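## Task

Take the lidless clear plate out of work nest N2 and lay it flat in one of the located places inside cooler CD's drawer, long edge running across the drawer; then push the drawer fully closed (CD's lamp stays on until it is). CD's housing may shift by no more than about a finger's width and must not rotate or tilt. Apart from the bins, nothing else on the bench may change. The result has to hold without the robot supporting it, and at the end the hand must be open and moved away.

## Robot and tools

Robot: one six-joint xArm6 arm with a two-finger parallel gripper. Cameras: cam_high, cam_low and cam_wrist, each 504x504 pixels.

Scene frame: origin on the table top below the arm base, +z up, +x forward, +y to the left when facing along +x. The state line reports end_effector_position (metres) and end_effector_quat_wxyz plus linear (m/s) and angular (rad/s) velocities in this frame. At long reach the printed position may be somewhat off. The reported point lies between the pads of the closed fingers, roughly 2 cm short of the tips; closing pushes the tips about 10 mm further forward.

Gripper axes: the fingers point along the gripper's +z, and they open and close along its y axis. Pad gap runs from 84 mm to 0. A plate is gripped across its narrow width, on the body above its base flange. Never drive a pad down onto a flange: it can jam there and opening may not release it.

execute_actions: argument actions is a list holding zero or one item. An empty list commands nothing and returns the state with pictures. An action is {"rows": [...], "steps": n}: up to 15 rows, n up to 15 (default 15), each step 1/30 s; rows run one per step and the last one repeats to fill n. A wait is {"steps": n} with n up to 300, counted from the previous result, so time spent thinking is included. Optional pictures: true adds images.

Each row has 7 numbers, all within -1 to 1: dx, dy, dz, rx, ry, rz, opening. The first six are an offset, expressed in the gripper's own axes, from the gripper pose printed in the most recent result that showed it (before any such result in a scene, or for a second call in the same reply, from the pose at the moment the action begins). Every row refers to that same reference, not to the row before. Scale: 1.0 equals 0.6 m of travel or 180 degrees; rx, ry, rz form a single rotation vector. Opening is absolute, not an offset: +1 fully open (0.084 m), -1 closed. All-zero offsets are not a pause: they pull the hand back to the reference pose.

Per control step the command is clipped to 70 mm and 16 degrees from the measured pose, then solved by damped inverse kinematics, with position winning over orientation. A long target can need several actions; after an action the arm only continues to the last clipped pose, so read the new pose and command the remainder. An action must have at least 11 steps; its result is captured 11 steps early and those last steps run while you compose the next reply. The simulation keeps going during your replies.

move: target is one 7-number row in the same offset-from-measured-pose convention and gripper axes as above; opening is applied at the start. speed is the path's top speed in m/s, 0.002 to 0.5 (default 0.25); rotation is capped at double that in rad/s. The straight path lasts 0.5 to 10 s and ignores obstacles; the hand may lag, stray or overshoot speed, mostly with a nearly straight arm. Its result adds a move: line giving the ending (done, off_target, moving, held, fault), any limits (paced: pose clipped; held: a check blocked some steps, after which motion can be fast) and the distance left to target.

wait: seconds from 0 to 10; nothing new is sent.

zoom_image: camera (cam_high, cam_low or cam_wrist) and region [x0, y0, x1, y1] in pixels, origin top-left, at most 504 by 504.

read_manual: section (only "licences"); returns licence text, moves nothing.

Call it only after the plate is placed, the drawer shut, the hand open and withdrawn.

Other result lines: HELD flags steps where the clearance check withheld part of your row; "pose unreachable" means it altered or blocked the command; "Hand target" is the pose the controller is currently driving toward; grip_measured is the actual finger opening on the command scale; Joint positions and joint torques (offset, scaled, noisy readings). MOTOR HOT appears from 65 °C; at 80 °C an OVER-TEMPERATURE FAULT brakes the arm until it cools. A TORQUE FAULT happens when contact load hits a joint's limit (waist and shoulder 44.5, elbow and forearm roll 26.7, wrist pitch and wrist roll 17.8 N m, including a carried object's weight): the arm backs off, freezes for 10 s and drops the rest of the call. Joint ranges (rad): waist and forearm roll and wrist roll -6.283 to 6.283, shoulder -2.059 to 2.094, elbow -3.927 to 0.192, wrist pitch -1.693 to 3.142.

Holding: keep commanding an opening well under grip_measured; the bigger the gap, the tighter the squeeze (about 24 N per pad at most). Fast closing can squeeze harder. Re-sending grip_measured still grips parts up to about 6 cm wide.

Cautions: CD is loose, so pull and push its drawer gently and along its axis without shifting the housing. Pressing against something rigid keeps building force while the hand is short of its target; retract to relieve it. Faster contact and deeper overshoot press harder. Random tugs may act on a held part or bump loose objects. Avoid drops, slams, hard knocks and anything leaving the table, which ends the scene. Move smoothly and avoid needless effort or long holds that heat the motors.

Each tool is called after "Emit:" in YAML: its name, and indented under it one key for each argument.

## Session

Emit:
execute_actions:
  actions: []

Scene clock: 0.00 s of 7200.00 s.
end_effector_position=(+0.6066, -0.1673, +0.3280) grip_measured=+1.00 end_effector_quat_wxyz=(-0.072, +0.203, +0.971, +0.101) end_effector_velocity=(-0.000, -0.000, +0.001) end_effector_angular_velocity=(-0.002, -0.001, +0.001)
Joint positions: [-0.36   0.889 -2.495  0.176  1.773 -3.046  0.084]
Joint velocities: [ 0.    -0.001 -0.    -0.002  0.    -0.001 -0.   ]
Joint torques (N m, as the arm reports them, + toward a larger angle): no reading
Motor temperatures (°C, as the motors report them): [34 31 40 36 40 34]
Hand target: +0.607, -0.167, +0.328; -0.072, +0.203, +0.971, +0.101

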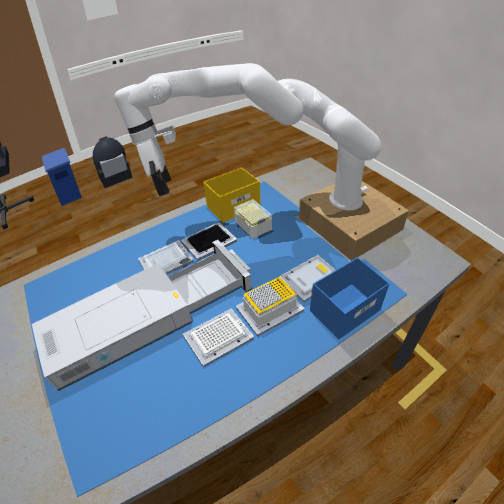

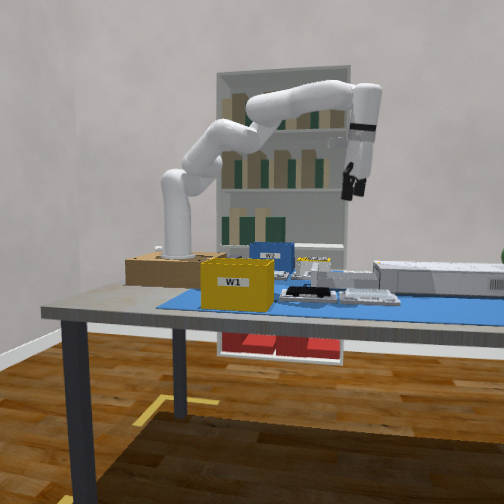

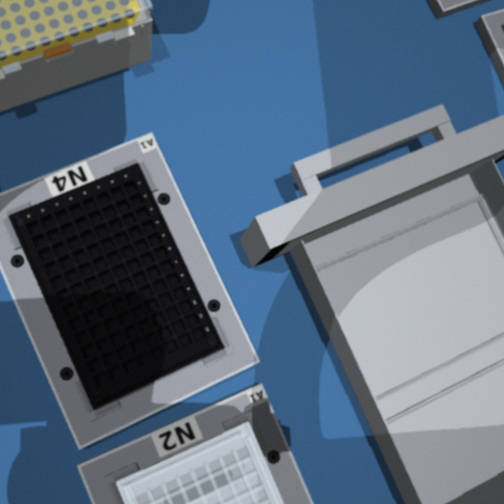

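Emit:
zoom_image:
  camera: "cam_high"
  region: [20, 180, 280, 400]

Emit:
zoom_image:
  camera: "cam_low"
  region: [250, 230, 504, 330]

Emit:
zoom_image:
  camera: "cam_high"
  region: [180, 160, 400, 360]

Region (20, 180, 280, 400) of cam_high's 504x504 image, scaled by 1.938, with more detail than that image has; it fills the top 426 rows of this view, and the rest is white.

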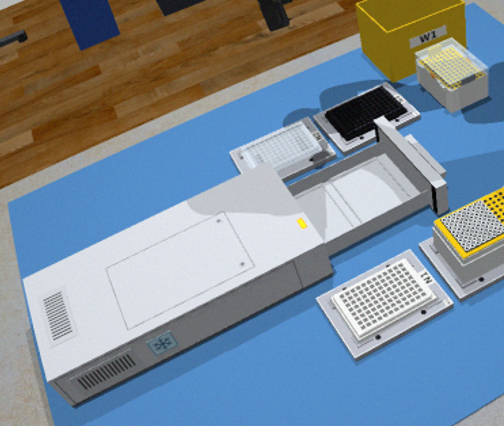

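Region (250, 230, 504, 330) of cam_low's 504x504 image, scaled by 1.984, with more detail than that image has; it fills the top 198 rows of this view, and the rest is white.

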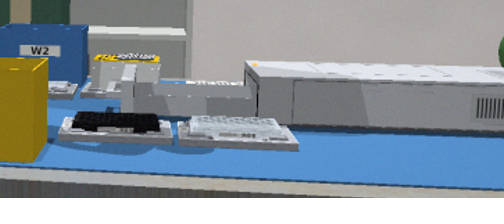

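Region (180, 160, 400, 360) of cam_high's 504x504 image, scaled by 2.291, with more detail than that image has; it fills the top 458 rows of this view, and the rest is white.

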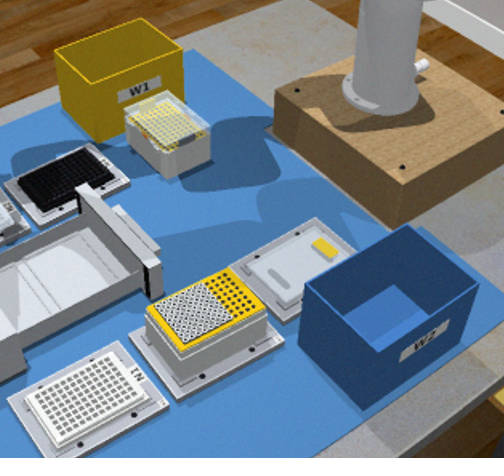

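Emit:
move:
  target: [-0.05,0.107,0.05,0.065,-0.046,-0.1305,1]
  speed: 0.2

Scene clock: 4.93 s of 7200.00 s.
end_effector_position=(+0.6568, -0.1148, +0.3040) grip_measured=+1.00 end_effector_quat_wxyz=(-0.001, +0.001, +1.000, -0.000) end_effector_velocity=(+0.000, +0.000, -0.000) end_effector_angular_velocity=(-0.002, -0.003, +0.002)
Joint positions: [-0.189  0.802 -2.261 -0.009  1.459 -3.306  0.084]
Joint velocities: [ 0.001 -0.005  0.01  -0.001 -0.008 -0.001 -0.   ]
Joint torques (N m, as the arm reports them, + toward a larger angle): [  1.82 -50.81 -12.56   0.32  -1.52  -0.17]
Motor temperatures (°C, as the motors report them): [34 32 41 36 40 34]
Hand target: +0.657, -0.114, +0.304; -0.001, +0.001, +1.000, -0.000
Off the commanded pose: 0.000 m, 0 deg.
Kept back: nothing.
After step 90, 0.33 s passed at rest.
move: done

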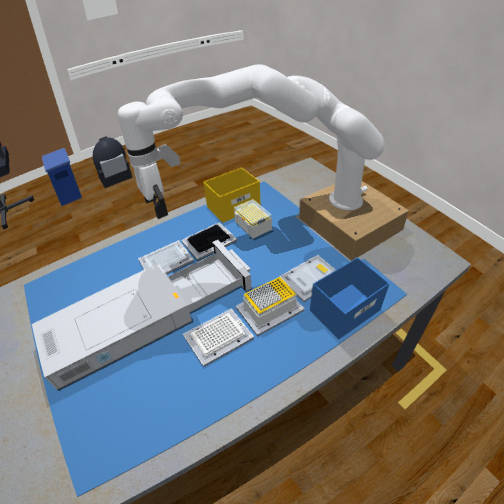

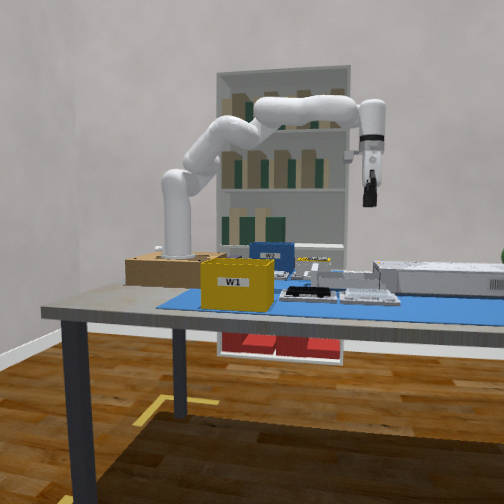

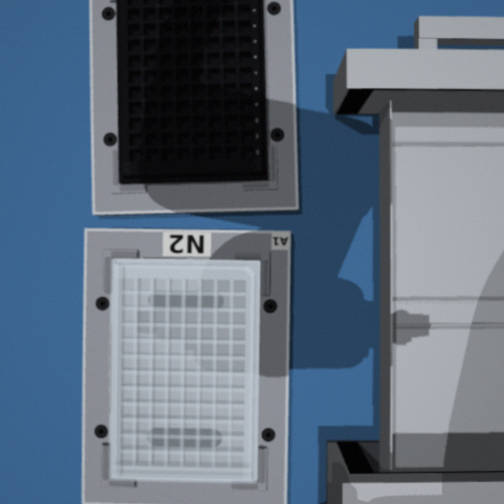

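Emit:
zoom_image:
  camera: "cam_wrist"
  region: [60, 220, 320, 504]

Emit:
zoom_image:
  camera: "cam_low"
  region: [270, 260, 420, 320]

Emit:
zoom_image:
  camera: "cam_high"
  region: [120, 220, 270, 330]

Region (60, 220, 320, 504) of cam_wrist's 504x504 image, scaled by 1.775, with more detail than that image has; it fills the left 461 columns of this view, and the rest is white.

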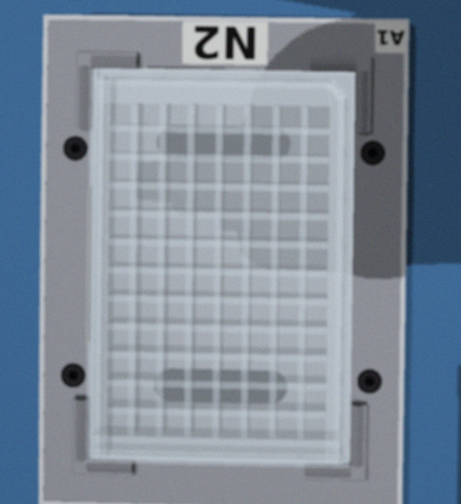

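Region (270, 260, 420, 320) of cam_low's 504x504 image, scaled by 3.360, with more detail than that image has; it fills the top 202 rows of this view, and the rest is white.

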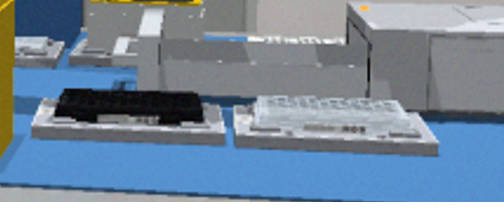

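Region (120, 220, 270, 330) of cam_high's 504x504 image, scaled by 3.360, with more detail than that image has; it fills the top 370 rows of this view, and the rest is white.

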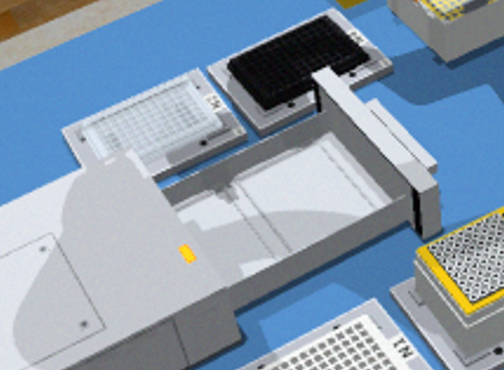

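Emit:
move:
  target: [0.045,0.25,0,0,0,0,1]

Scene clock: 7.17 s of 7200.00 s.
end_effector_position=(+0.6296, +0.0341, +0.3035) grip_measured=+1.00 end_effector_quat_wxyz=(-0.001, +0.002, +1.000, +0.000) end_effector_velocity=(-0.000, +0.003, +0.001) end_effector_angular_velocity=(-0.001, -0.003, +0.001)
Joint positions: [ 0.038  0.599 -1.923 -0.008  1.328 -3.076  0.084]
Joint velocities: [ 0.004 -0.005  0.004 -0.001 -0.003  0.003 -0.   ]
Joint torques (N m, as the arm reports them, + toward a larger angle): [  1.17 -47.82 -12.8    0.07  -1.57  -0.07]
Motor temperatures (°C, as the motors report them): [34 32 41 36 40 34]
Hand target: +0.630, +0.035, +0.304; -0.001, +0.001, +1.000, +0.000
Off the commanded pose: 0.001 m, 0 deg.
Kept back: nothing.
move: done

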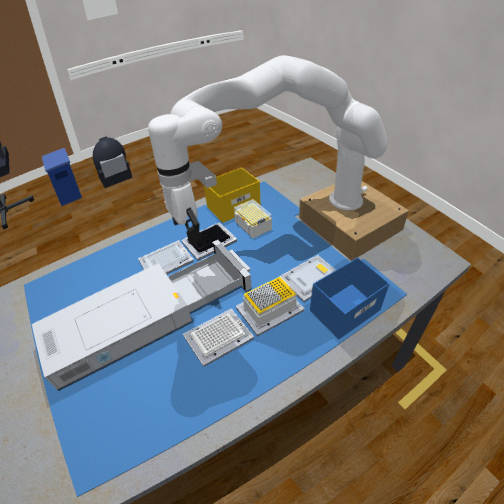

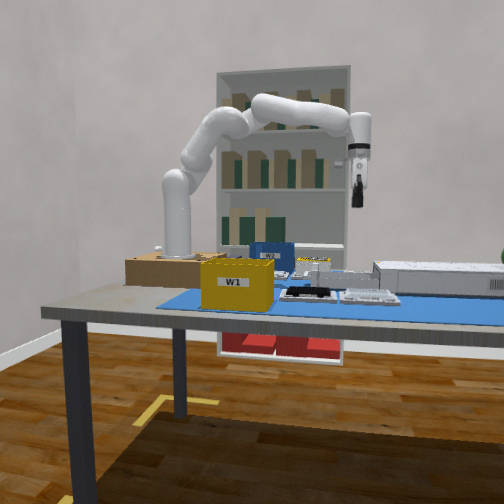

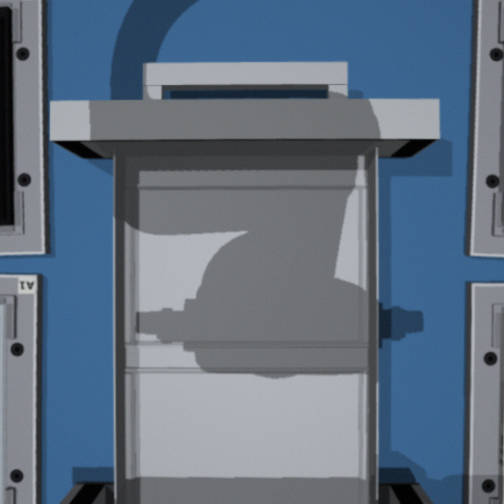

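Emit:
move:
  target: [-0.1,-0.33,0.22,0,0,0,1]

Scene clock: 12.40 s of 7200.00 s.
end_effector_position=(+0.6895, -0.1640, +0.1725) grip_measured=+1.00 end_effector_quat_wxyz=(+0.000, +0.002, +1.000, -0.001) end_effector_velocity=(-0.003, -0.004, -0.008) end_effector_angular_velocity=(+0.007, +0.030, -0.005)
Joint positions: [-0.251  1.139 -2.477 -0.009  1.335 -3.366  0.084]
Joint velocities: [-0.006  0.082 -0.132  0.     0.081 -0.002 -0.   ]
Joint torques (N m, as the arm reports them, + toward a larger angle): [  1.17 -56.12 -12.97  -0.12  -1.68  -0.1 ]
Motor temperatures (°C, as the motors report them): [34 32 42 36 40 34]
Hand target: +0.689, -0.164, +0.172; -0.001, +0.002, +1.000, -0.000
Off the commanded pose: 0.002 m, 0 deg.
Kept back: nothing.
After step 90, 0.70 s passed at rest.
move: done

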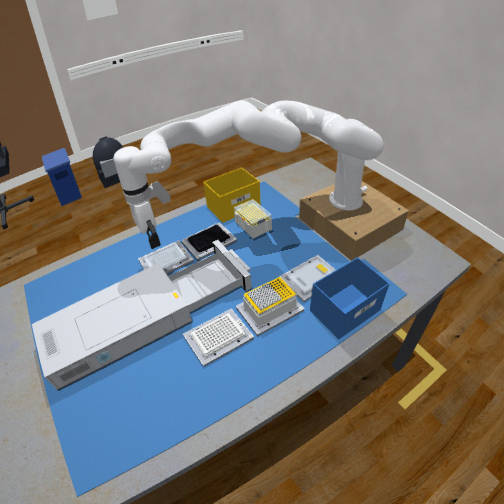

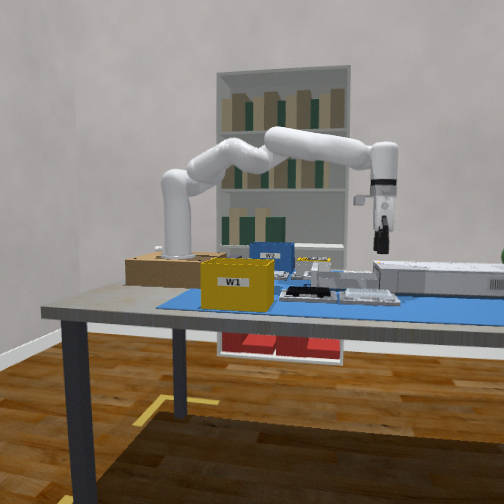

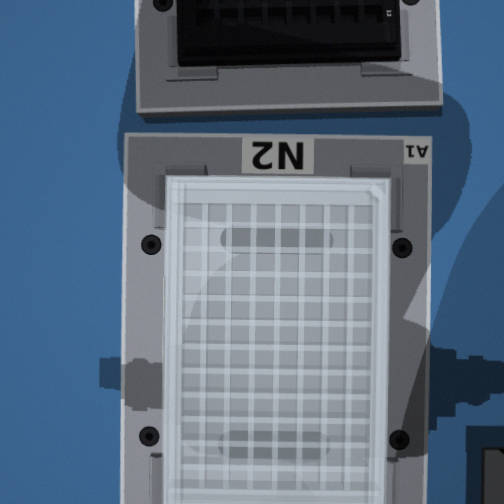

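Emit:
zoom_image:
  camera: "cam_wrist"
  region: [300, 130, 440, 270]

Emit:
zoom_image:
  camera: "cam_low"
  region: [275, 275, 405, 310]

Emit:
zoom_image:
  camera: "cam_wrist"
  region: [140, 0, 440, 120]

Region (300, 130, 440, 270) of cam_wrist's 504x504 image, scaled by 3.600, with more detail than that image has.

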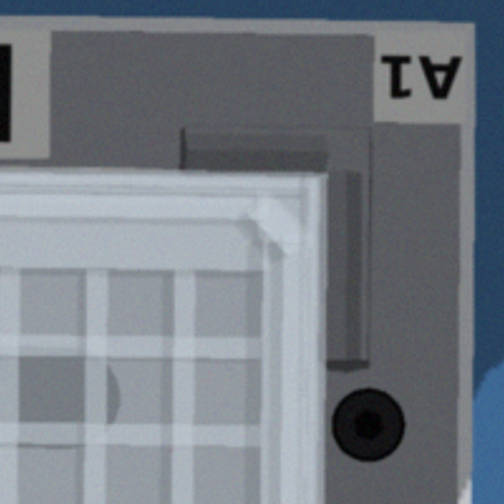

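Region (275, 275, 405, 310) of cam_low's 504x504 image, scaled by 3.877, with more detail than that image has; it fills the top 136 rows of this view, and the rest is white.

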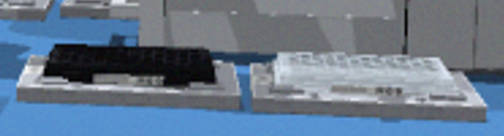

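Region (140, 0, 440, 120) of cam_wrist's 504x504 image, scaled by 1.680, with more detail than that image has; it fills the top 202 rows of this view, and the rest is white.

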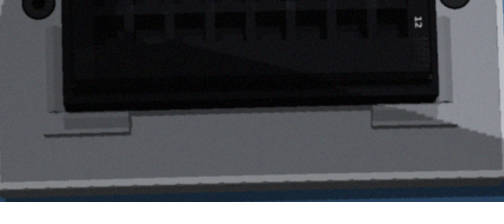

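Emit:
move:
  target: [0.0525,-0.038,0.19,0,0,0,1]
  speed: 0.15

Emit:
zoom_image:
  camera: "cam_low"
  region: [320, 250, 420, 315]

Scene clock: 16.70 s of 7200.00 s.
end_effector_position=(+0.6586, -0.1875, +0.0595) grip_measured=+1.00 end_effector_quat_wxyz=(+0.001, +0.002, +1.000, -0.001) end_effector_velocity=(-0.007, +0.001, -0.011) end_effector_angular_velocity=(+0.006, +0.021, -0.001)
Joint positions: [-0.297  1.115 -2.103 -0.011  0.984 -3.406  0.084]
Joint velocities: [-0.002  0.01   0.01  -0.     0.001 -0.001 -0.   ]
Joint torques (N m, as the arm reports them, + toward a larger angle): [  0.94 -54.71 -12.35  -0.36  -1.45  -0.13]
Motor temperatures (°C, as the motors report them): [34 33 42 36 40 34]
Hand target: +0.658, -0.188, +0.059; +0.000, +0.002, +1.000, -0.001
Off the commanded pose: 0.001 m, 0 deg.
Kept back: nothing.
After step 90, 0.03 s passed at rest.
move: done

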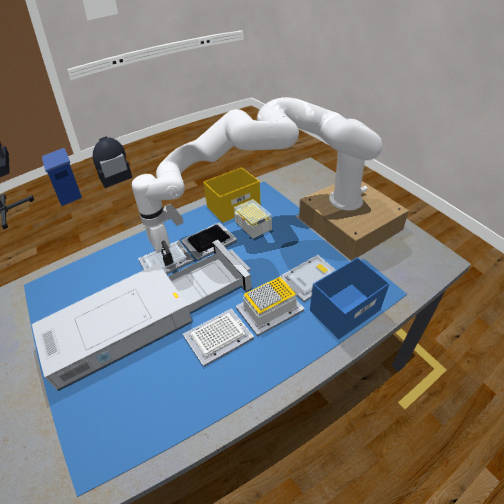

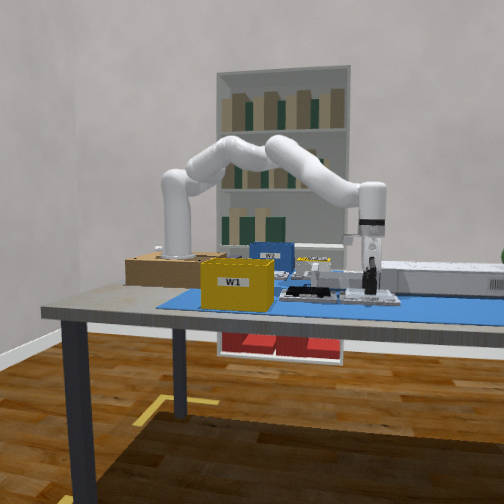

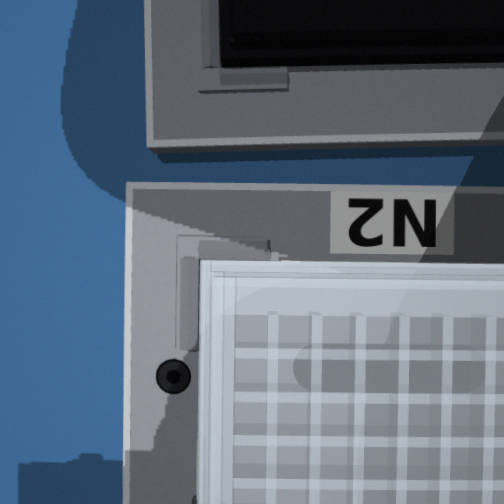

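Region (320, 250, 420, 315) of cam_low's 504x504 image, scaled by 5.040, with more detail than that image has; it fills the top 328 rows of this view, and the rest is white.

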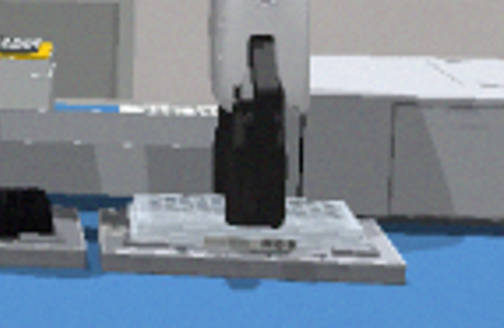

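Emit:
zoom_image:
  camera: "cam_high"
  region: [125, 215, 215, 285]

Region (125, 215, 215, 285) of cam_high's 504x504 image, scaled by 5.600, with more detail than that image has.

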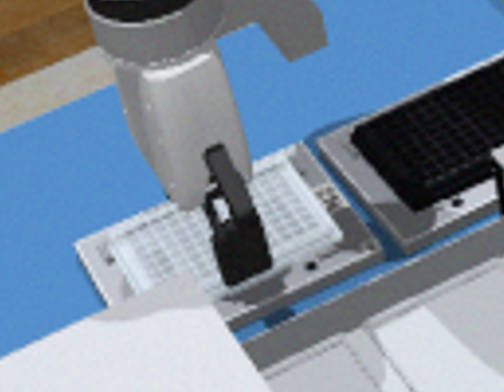

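Emit:
move:
  target: [0,-0.0075,0,0,0,0,1]
  speed: 0.05

Emit:
zoom_image:
  camera: "cam_wrist"
  region: [100, 200, 300, 504]

Scene clock: 20.70 s of 7200.00 s.
end_effector_position=(+0.6586, -0.1920, +0.0595) grip_measured=+1.00 end_effector_quat_wxyz=(+0.001, +0.002, +1.000, -0.001) end_effector_velocity=(+0.000, +0.001, +0.000) end_effector_angular_velocity=(-0.002, +0.001, +0.003)
Joint positions: [-0.303  1.122 -2.116 -0.011  0.989 -3.413  0.084]
Joint velocities: [ 0.001  0.    -0.001 -0.002  0.001 -0.    -0.   ]
Joint torques (N m, as the arm reports them, + toward a larger angle): [  1.08 -53.99 -12.29   0.4   -1.39  -0.05]
Motor temperatures (°C, as the motors report them): [34 33 43 36 40 34]
Hand target: +0.659, -0.192, +0.059; +0.001, +0.002, +1.000, -0.001
Off the commanded pose: 0.000 m, 0 deg.
Kept back: nothing.
After step 90, 0.30 s passed at rest.
move: done

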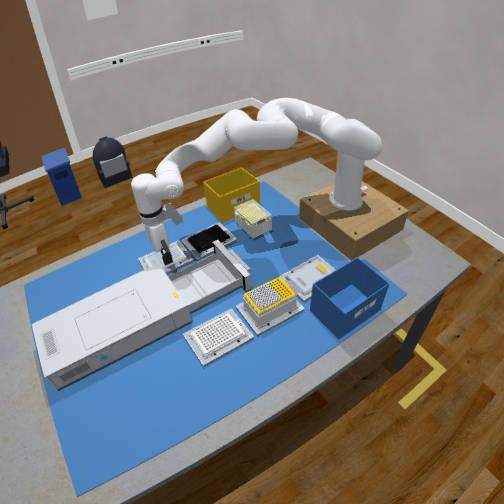

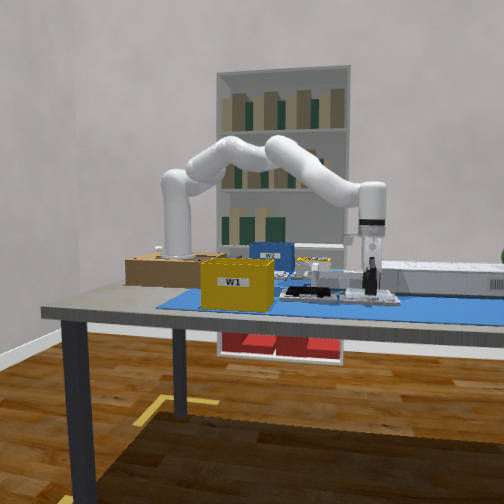

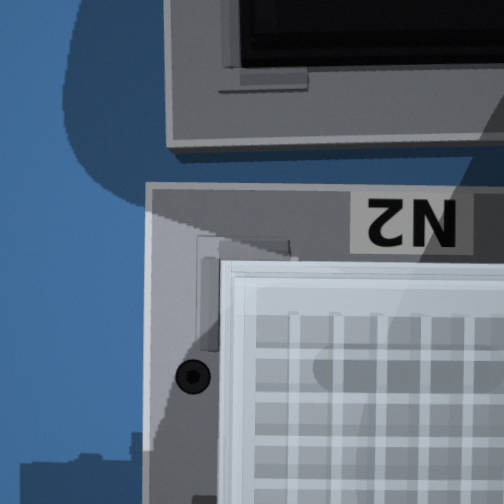

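Region (100, 200, 300, 504) of cam_wrist's 504x504 image, scaled by 1.658, with more detail than that image has; it fills the left 332 columns of this view, and the rest is white.

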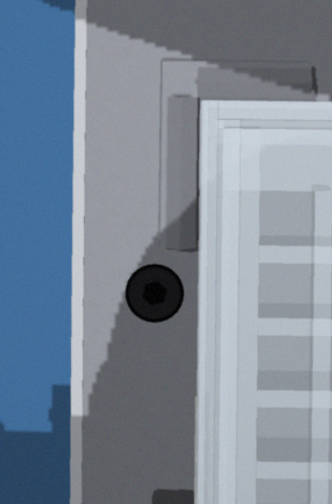

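Emit:
move:
  target: [0.001,0.0017,0.006,0,0,0,1]
  speed: 0.02

Emit:
zoom_image:
  camera: "cam_low"
  region: [330, 265, 410, 315]

Emit:
zoom_image:
  camera: "cam_wrist"
  region: [160, 380, 360, 504]

Scene clock: 22.60 s of 7200.00 s.
end_effector_position=(+0.6580, -0.1910, +0.0559) grip_measured=+1.00 end_effector_quat_wxyz=(+0.001, +0.002, +1.000, -0.001) end_effector_velocity=(+0.000, -0.001, +0.001) end_effector_angular_velocity=(-0.001, -0.002, -0.002)
Joint positions: [-0.302  1.125 -2.11  -0.011  0.981 -3.411  0.084]
Joint velocities: [-0.    -0.002  0.    -0.    -0.001  0.001 -0.   ]
Joint torques (N m, as the arm reports them, + toward a larger angle): [  1.35 -54.21 -12.33  -0.27  -1.68  -0.14]
Motor temperatures (°C, as the motors report them): [34 33 43 36 40 34]
Hand target: +0.658, -0.191, +0.056; +0.001, +0.002, +1.000, -0.001
Off the commanded pose: 0.000 m, 0 deg.
Kept back: nothing.
move: done

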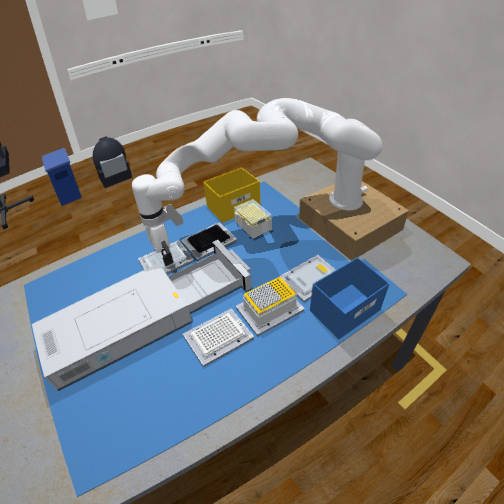

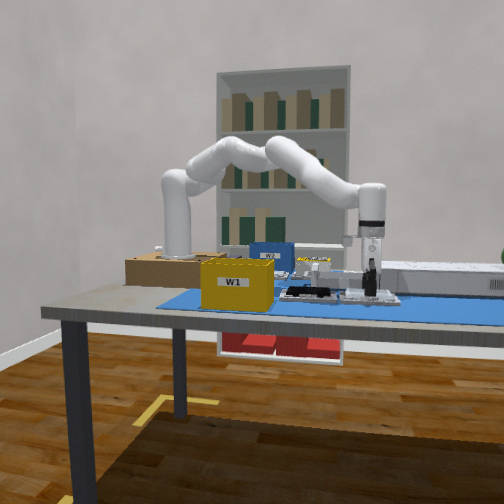

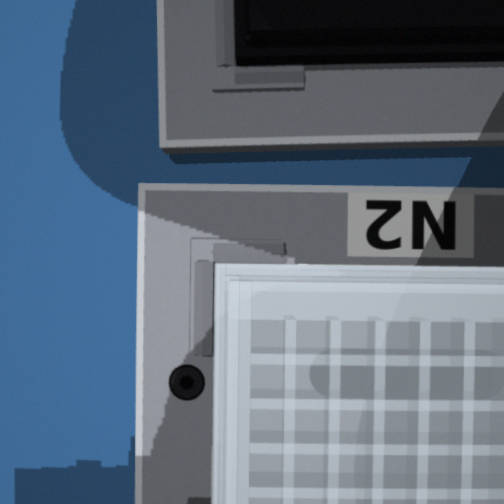

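Region (330, 265, 410, 315) of cam_low's 504x504 image, scaled by 6.300, with more detail than that image has; it fills the top 315 rows of this view, and the rest is white.

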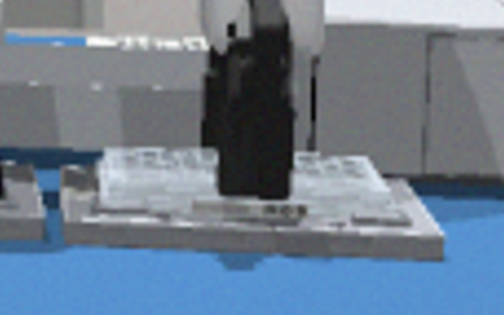

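Region (160, 380, 360, 504) of cam_wrist's 504x504 image, scaled by 2.520, with more detail than that image has; it fills the top 312 rows of this view, and the rest is white.

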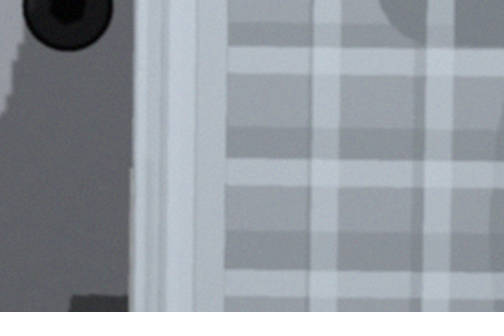

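Emit:
move:
  target: [0,0.002,0.003,0,0,0,1]
  speed: 0.02

Emit:
execute_actions:
  actions:
    - {"rows":[[0,0,0,0,0,0,0.95],[0,0,0,0,0,0,0.9],[0,0,0,0,0,0,0.87],[0,0,0,0,0,0,0.84],[0,0,0,0,0,0,0.81],[0,0,0,0,0,0,0.78],[0,0,0,0,0,0,0.75],[0,0,0,0,0,0,0.7],[0,0,0,0,0,0,0.65],[0,0,0,0,0,0,0.6],[0,0,0,0,0,0,0.55],[0,0,0,0,0,0,0.5],[0,0,0,0,0,0,0.45],[0,0,0,0,0,0,0.4]],"steps":15}

Emit:
wait:
  seconds: 0.3

Scene clock: 24.57 s of 7200.00 s.
end_effector_position=(+0.6580, -0.1898, +0.0540) grip_measured=+1.00 end_effector_quat_wxyz=(+0.001, +0.002, +1.000, -0.001) end_effector_velocity=(+0.001, -0.000, +0.001) end_effector_angular_velocity=(-0.001, -0.002, -0.002)
Joint positions: [-0.3    1.127 -2.108 -0.011  0.977 -3.41   0.084]
Joint velocities: [ 0.    -0.001 -0.001 -0.    -0.001  0.002 -0.   ]
Joint torques (N m, as the arm reports them, + toward a larger angle): [  1.1  -55.18 -11.99  -0.03  -1.56  -0.07]
Motor temperatures (°C, as the motors report them): [34 33 43 36 40 34]
Hand target: +0.658, -0.190, +0.054; +0.001, +0.002, +1.000, -0.001
Off the commanded pose: 0.000 m, 0 deg.
Kept back: nothing.
move: done

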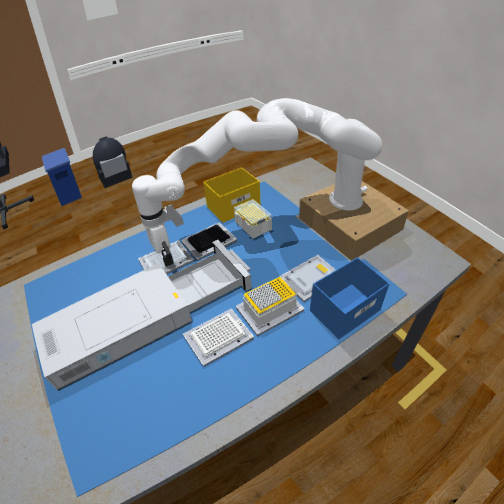

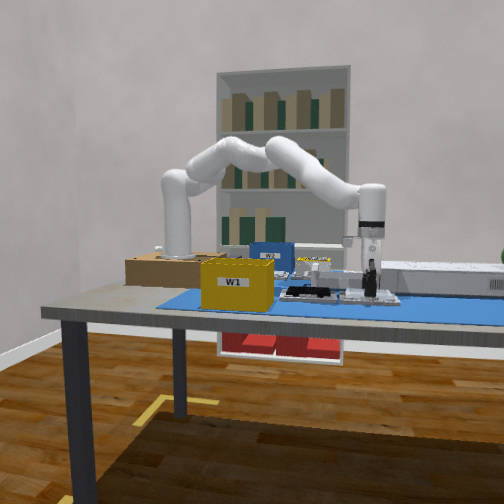

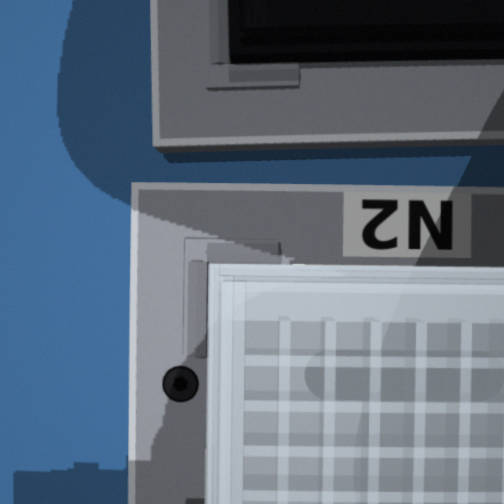

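Scene clock: 24.70 s of 7200.00 s.
end_effector_position=(+0.6582, -0.1898, +0.0544) grip_measured=+0.89 end_effector_quat_wxyz=(+0.001, +0.002, +1.000, -0.001) end_effector_velocity=(+0.007, -0.002, +0.010) end_effector_angular_velocity=(-0.007, -0.022, -0.000)
Joint positions: [-0.3    1.126 -2.109 -0.011  0.977 -3.41   0.08 ]
Joint velocities: [ 0.    -0.008 -0.009 -0.001 -0.006  0.001 -0.018]
Joint torques (N m, as the arm reports them, + toward a larger angle): [  1.38 -53.22 -11.59  -0.45  -1.25  -0.16]
Motor temperatures (°C, as the motors report them): [34 33 43 36 40 34]
Steps of this call (steps 1 to 4: the first 4 steps of this action). Readings (end_effector_position):
1: (+0.6580, -0.1898, +0.0541)
2: (+0.6580, -0.1898, +0.0541)
4: the state above

Scene clock: 25.37 s of 7200.00 s.
end_effector_position=(+0.6581, -0.1898, +0.0543) grip_measured=+0.89 end_effector_quat_wxyz=(+0.001, +0.002, +1.000, -0.001) end_effector_velocity=(+0.000, +0.000, +0.000) end_effector_angular_velocity=(+0.000, -0.001, -0.003)
Joint positions: [-0.3    1.126 -2.109 -0.011  0.977 -3.41   0.08 ]
Joint velocities: [ 0.    -0.001  0.     0.     0.     0.003  0.   ]
Joint torques (N m, as the arm reports them, + toward a larger angle): [  0.98 -51.79 -11.53  -0.59  -1.31  -0.13]
Motor temperatures (°C, as the motors report them): [34 33 43 36 40 34]
Hand target: +0.658, -0.190, +0.054; +0.001, +0.002, +1.000, -0.001
Off the commanded pose: 0.000 m, 0 deg.
Kept back: nothing.
Steps of this call (steps 1 to 11: the last 11 steps of your previous action; steps 12 to 20: nothing new was sent). Readings (end_effector_position):
1: (+0.6583, -0.1898, +0.0545)
2: (+0.6582, -0.1898, +0.0544)
4: (+0.6582, -0.1898, +0.0544)
8: (+0.6582, -0.1898, +0.0544)
20: the state above

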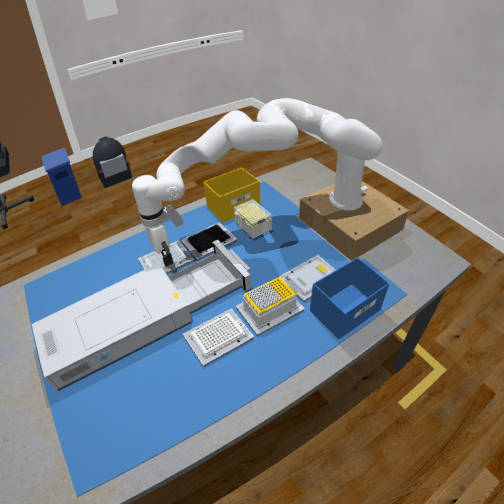

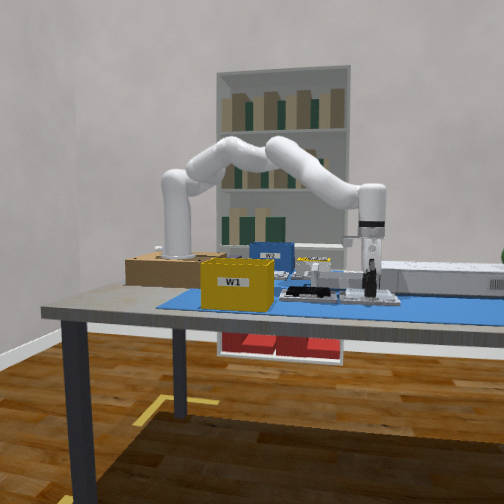

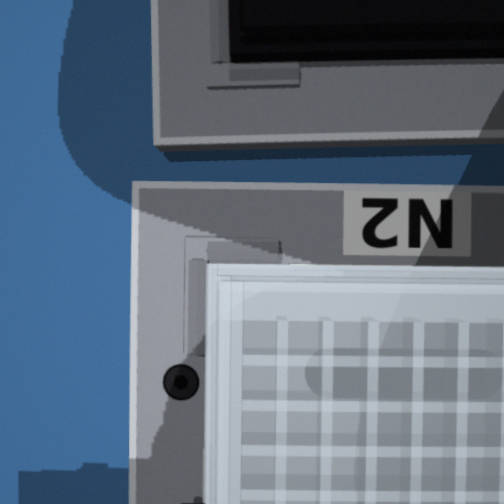

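Emit:
move:
  target: [0,0,-0.16,0,0,0,0.4]
  speed: 0.12

Emit:
zoom_image:
  camera: "cam_low"
  region: [310, 225, 430, 315]

Scene clock: 27.13 s of 7200.00 s.
end_effector_position=(+0.6576, -0.1892, +0.1495) grip_measured=+0.89 end_effector_quat_wxyz=(+0.001, +0.002, +1.000, -0.001) end_effector_velocity=(+0.005, -0.001, +0.009) end_effector_angular_velocity=(-0.006, -0.017, +0.003)
Joint positions: [-0.298  0.964 -2.097 -0.01   1.13  -3.41   0.08 ]
Joint velocities: [ 0.    -0.008 -0.008 -0.001 -0.001 -0.002  0.   ]
Joint torques (N m, as the arm reports them, + toward a larger angle): [  1.24 -54.47 -12.9   -0.34  -1.55  -0.44]
Motor temperatures (°C, as the motors report them): [34 33 43 36 40 34]
Hand target: +0.658, -0.189, +0.150; +0.001, +0.002, +1.000, -0.001
Off the commanded pose: 0.001 m, 0 deg.
Kept back: nothing.
move: done

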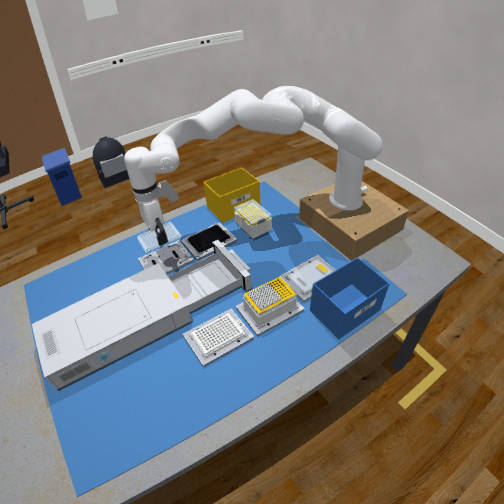

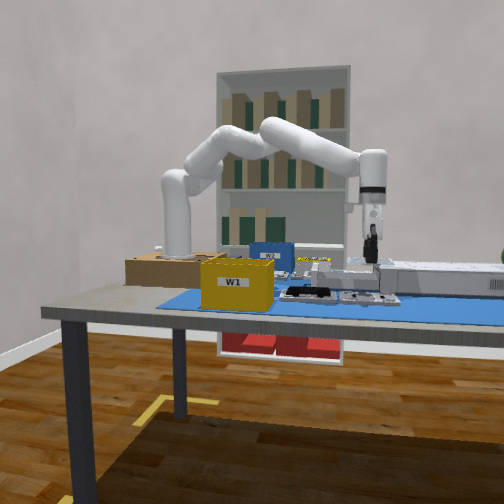

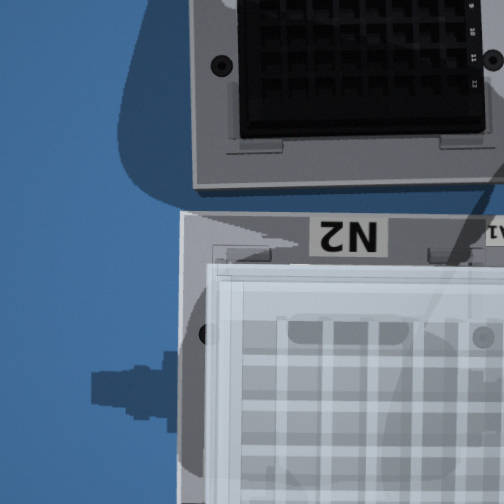

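Region (310, 225, 430, 315) of cam_low's 504x504 image, scaled by 4.200, with more detail than that image has; it fills the top 378 rows of this view, and the rest is white.

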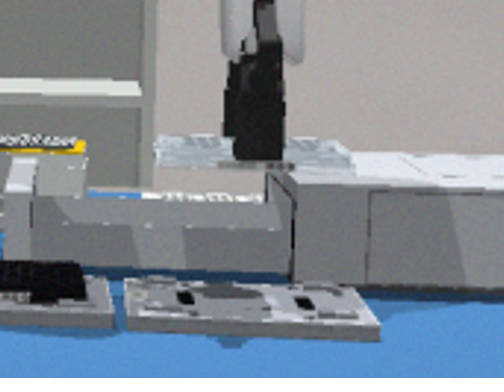

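Emit:
move:
  target: [0.146,0.315,0,0,0,0.5,0.4]
  speed: 0.15

Emit:
zoom_image:
  camera: "cam_high"
  region: [140, 200, 280, 310]

Scene clock: 34.87 s of 7200.00 s.
end_effector_position=(+0.5700, -0.0004, +0.1487) grip_measured=+0.89 end_effector_quat_wxyz=(+0.001, +0.709, +0.706, -0.000) end_effector_velocity=(-0.001, -0.000, -0.001) end_effector_angular_velocity=(-0.001, +0.001, -0.007)
Joint positions: [-0.018  0.532 -1.353 -0.013  0.821 -1.554  0.08 ]
Joint velocities: [-0.     0.     0.002 -0.001 -0.001  0.008 -0.   ]
Joint torques (N m, as the arm reports them, + toward a larger angle): [  1.03 -44.26 -11.41  -0.14  -1.18  -0.35]
Motor temperatures (°C, as the motors report them): [34 33 43 36 40 34]
Hand target: +0.570, -0.000, +0.149; +0.001, +0.709, +0.705, -0.000
Off the commanded pose: 0.001 m, 0 deg.
Kept back: nothing.
move: done

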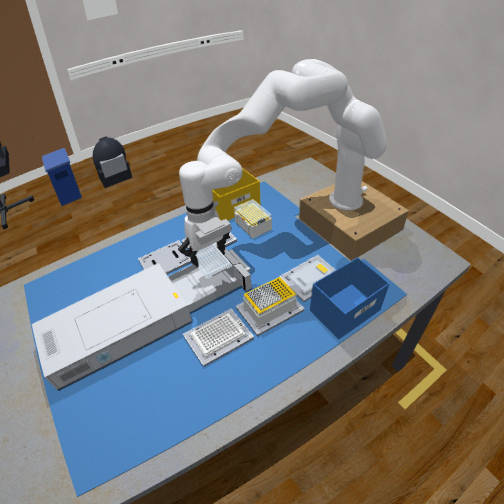

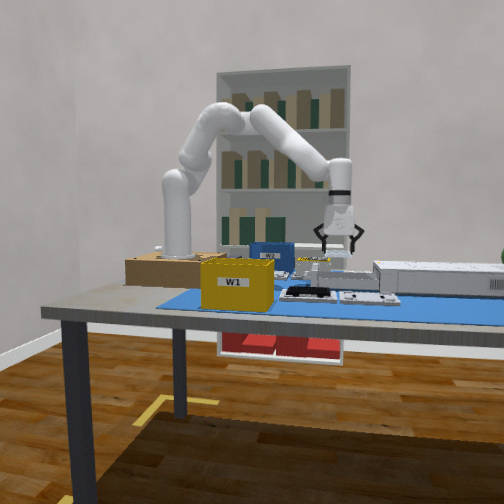

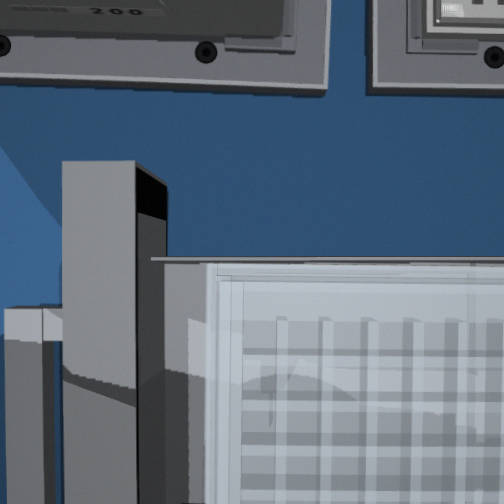

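Region (140, 200, 280, 310) of cam_high's 504x504 image, scaled by 3.600, with more detail than that image has; it fills the top 396 rows of this view, and the rest is white.

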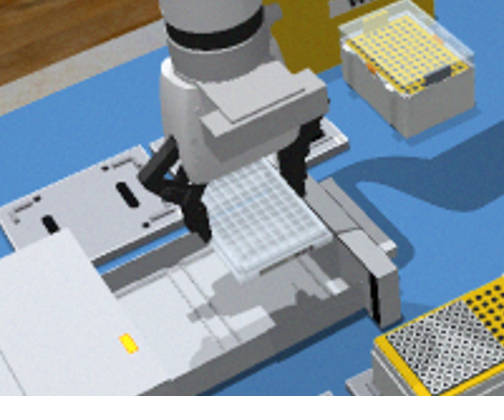

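Emit:
move:
  target: [-0.15,0.05,0,0,0,0,0.4]
  speed: 0.2

Scene clock: 36.67 s of 7200.00 s.
end_effector_position=(+0.6000, -0.0896, +0.1491) grip_measured=+0.89 end_effector_quat_wxyz=(+0.001, +0.708, +0.706, -0.000) end_effector_velocity=(+0.002, -0.001, +0.002) end_effector_angular_velocity=(+0.000, -0.002, +0.000)
Joint positions: [-0.166  0.645 -1.544 -0.012  0.897 -1.704  0.08 ]
Joint velocities: [-0.001  0.002 -0.009  0.001  0.005 -0.002  0.   ]
Joint torques (N m, as the arm reports them, + toward a larger angle): [  0.87 -47.96 -11.96  -0.22  -1.42   0.01]
Motor temperatures (°C, as the motors report them): [34 33 43 36 40 34]
Hand target: +0.600, -0.090, +0.149; +0.001, +0.709, +0.706, -0.000
Off the commanded pose: 0.001 m, 0 deg.
Kept back: nothing.
move: done

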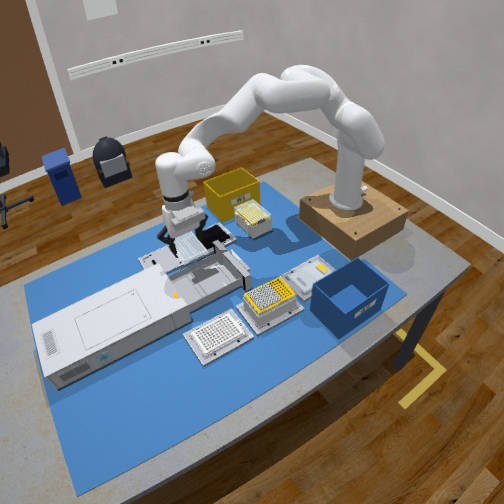

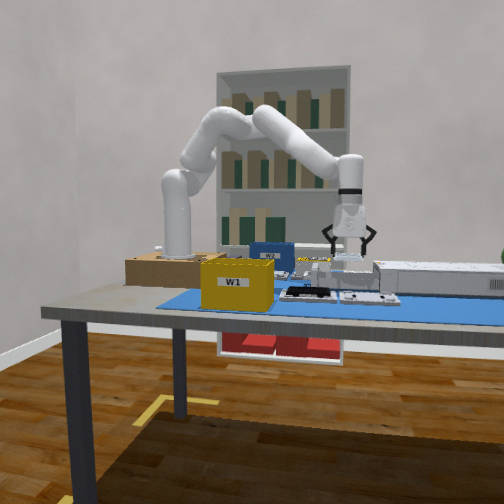

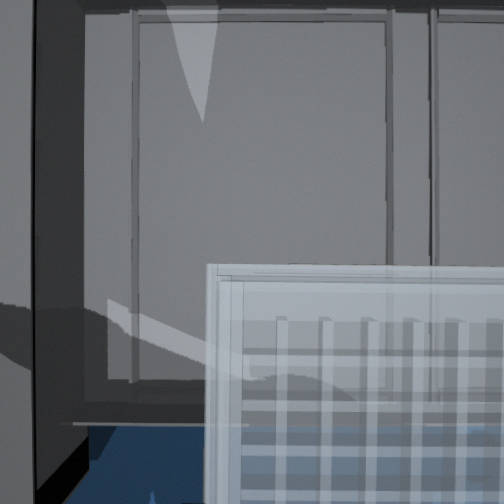

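Emit:
zoom_image:
  camera: "cam_low"
  region: [305, 200, 395, 290]

Region (305, 200, 395, 290) of cam_low's 504x504 image, scaled by 5.600, with more detail than that image has.

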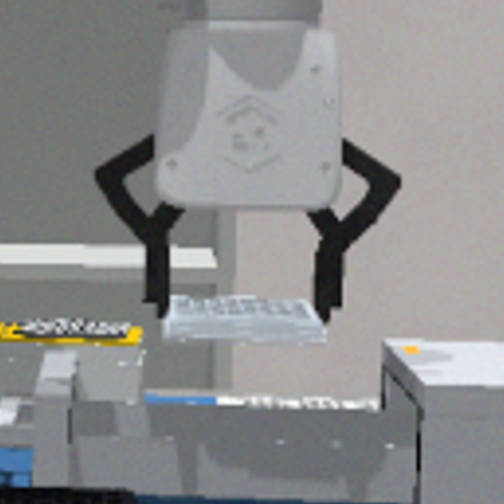

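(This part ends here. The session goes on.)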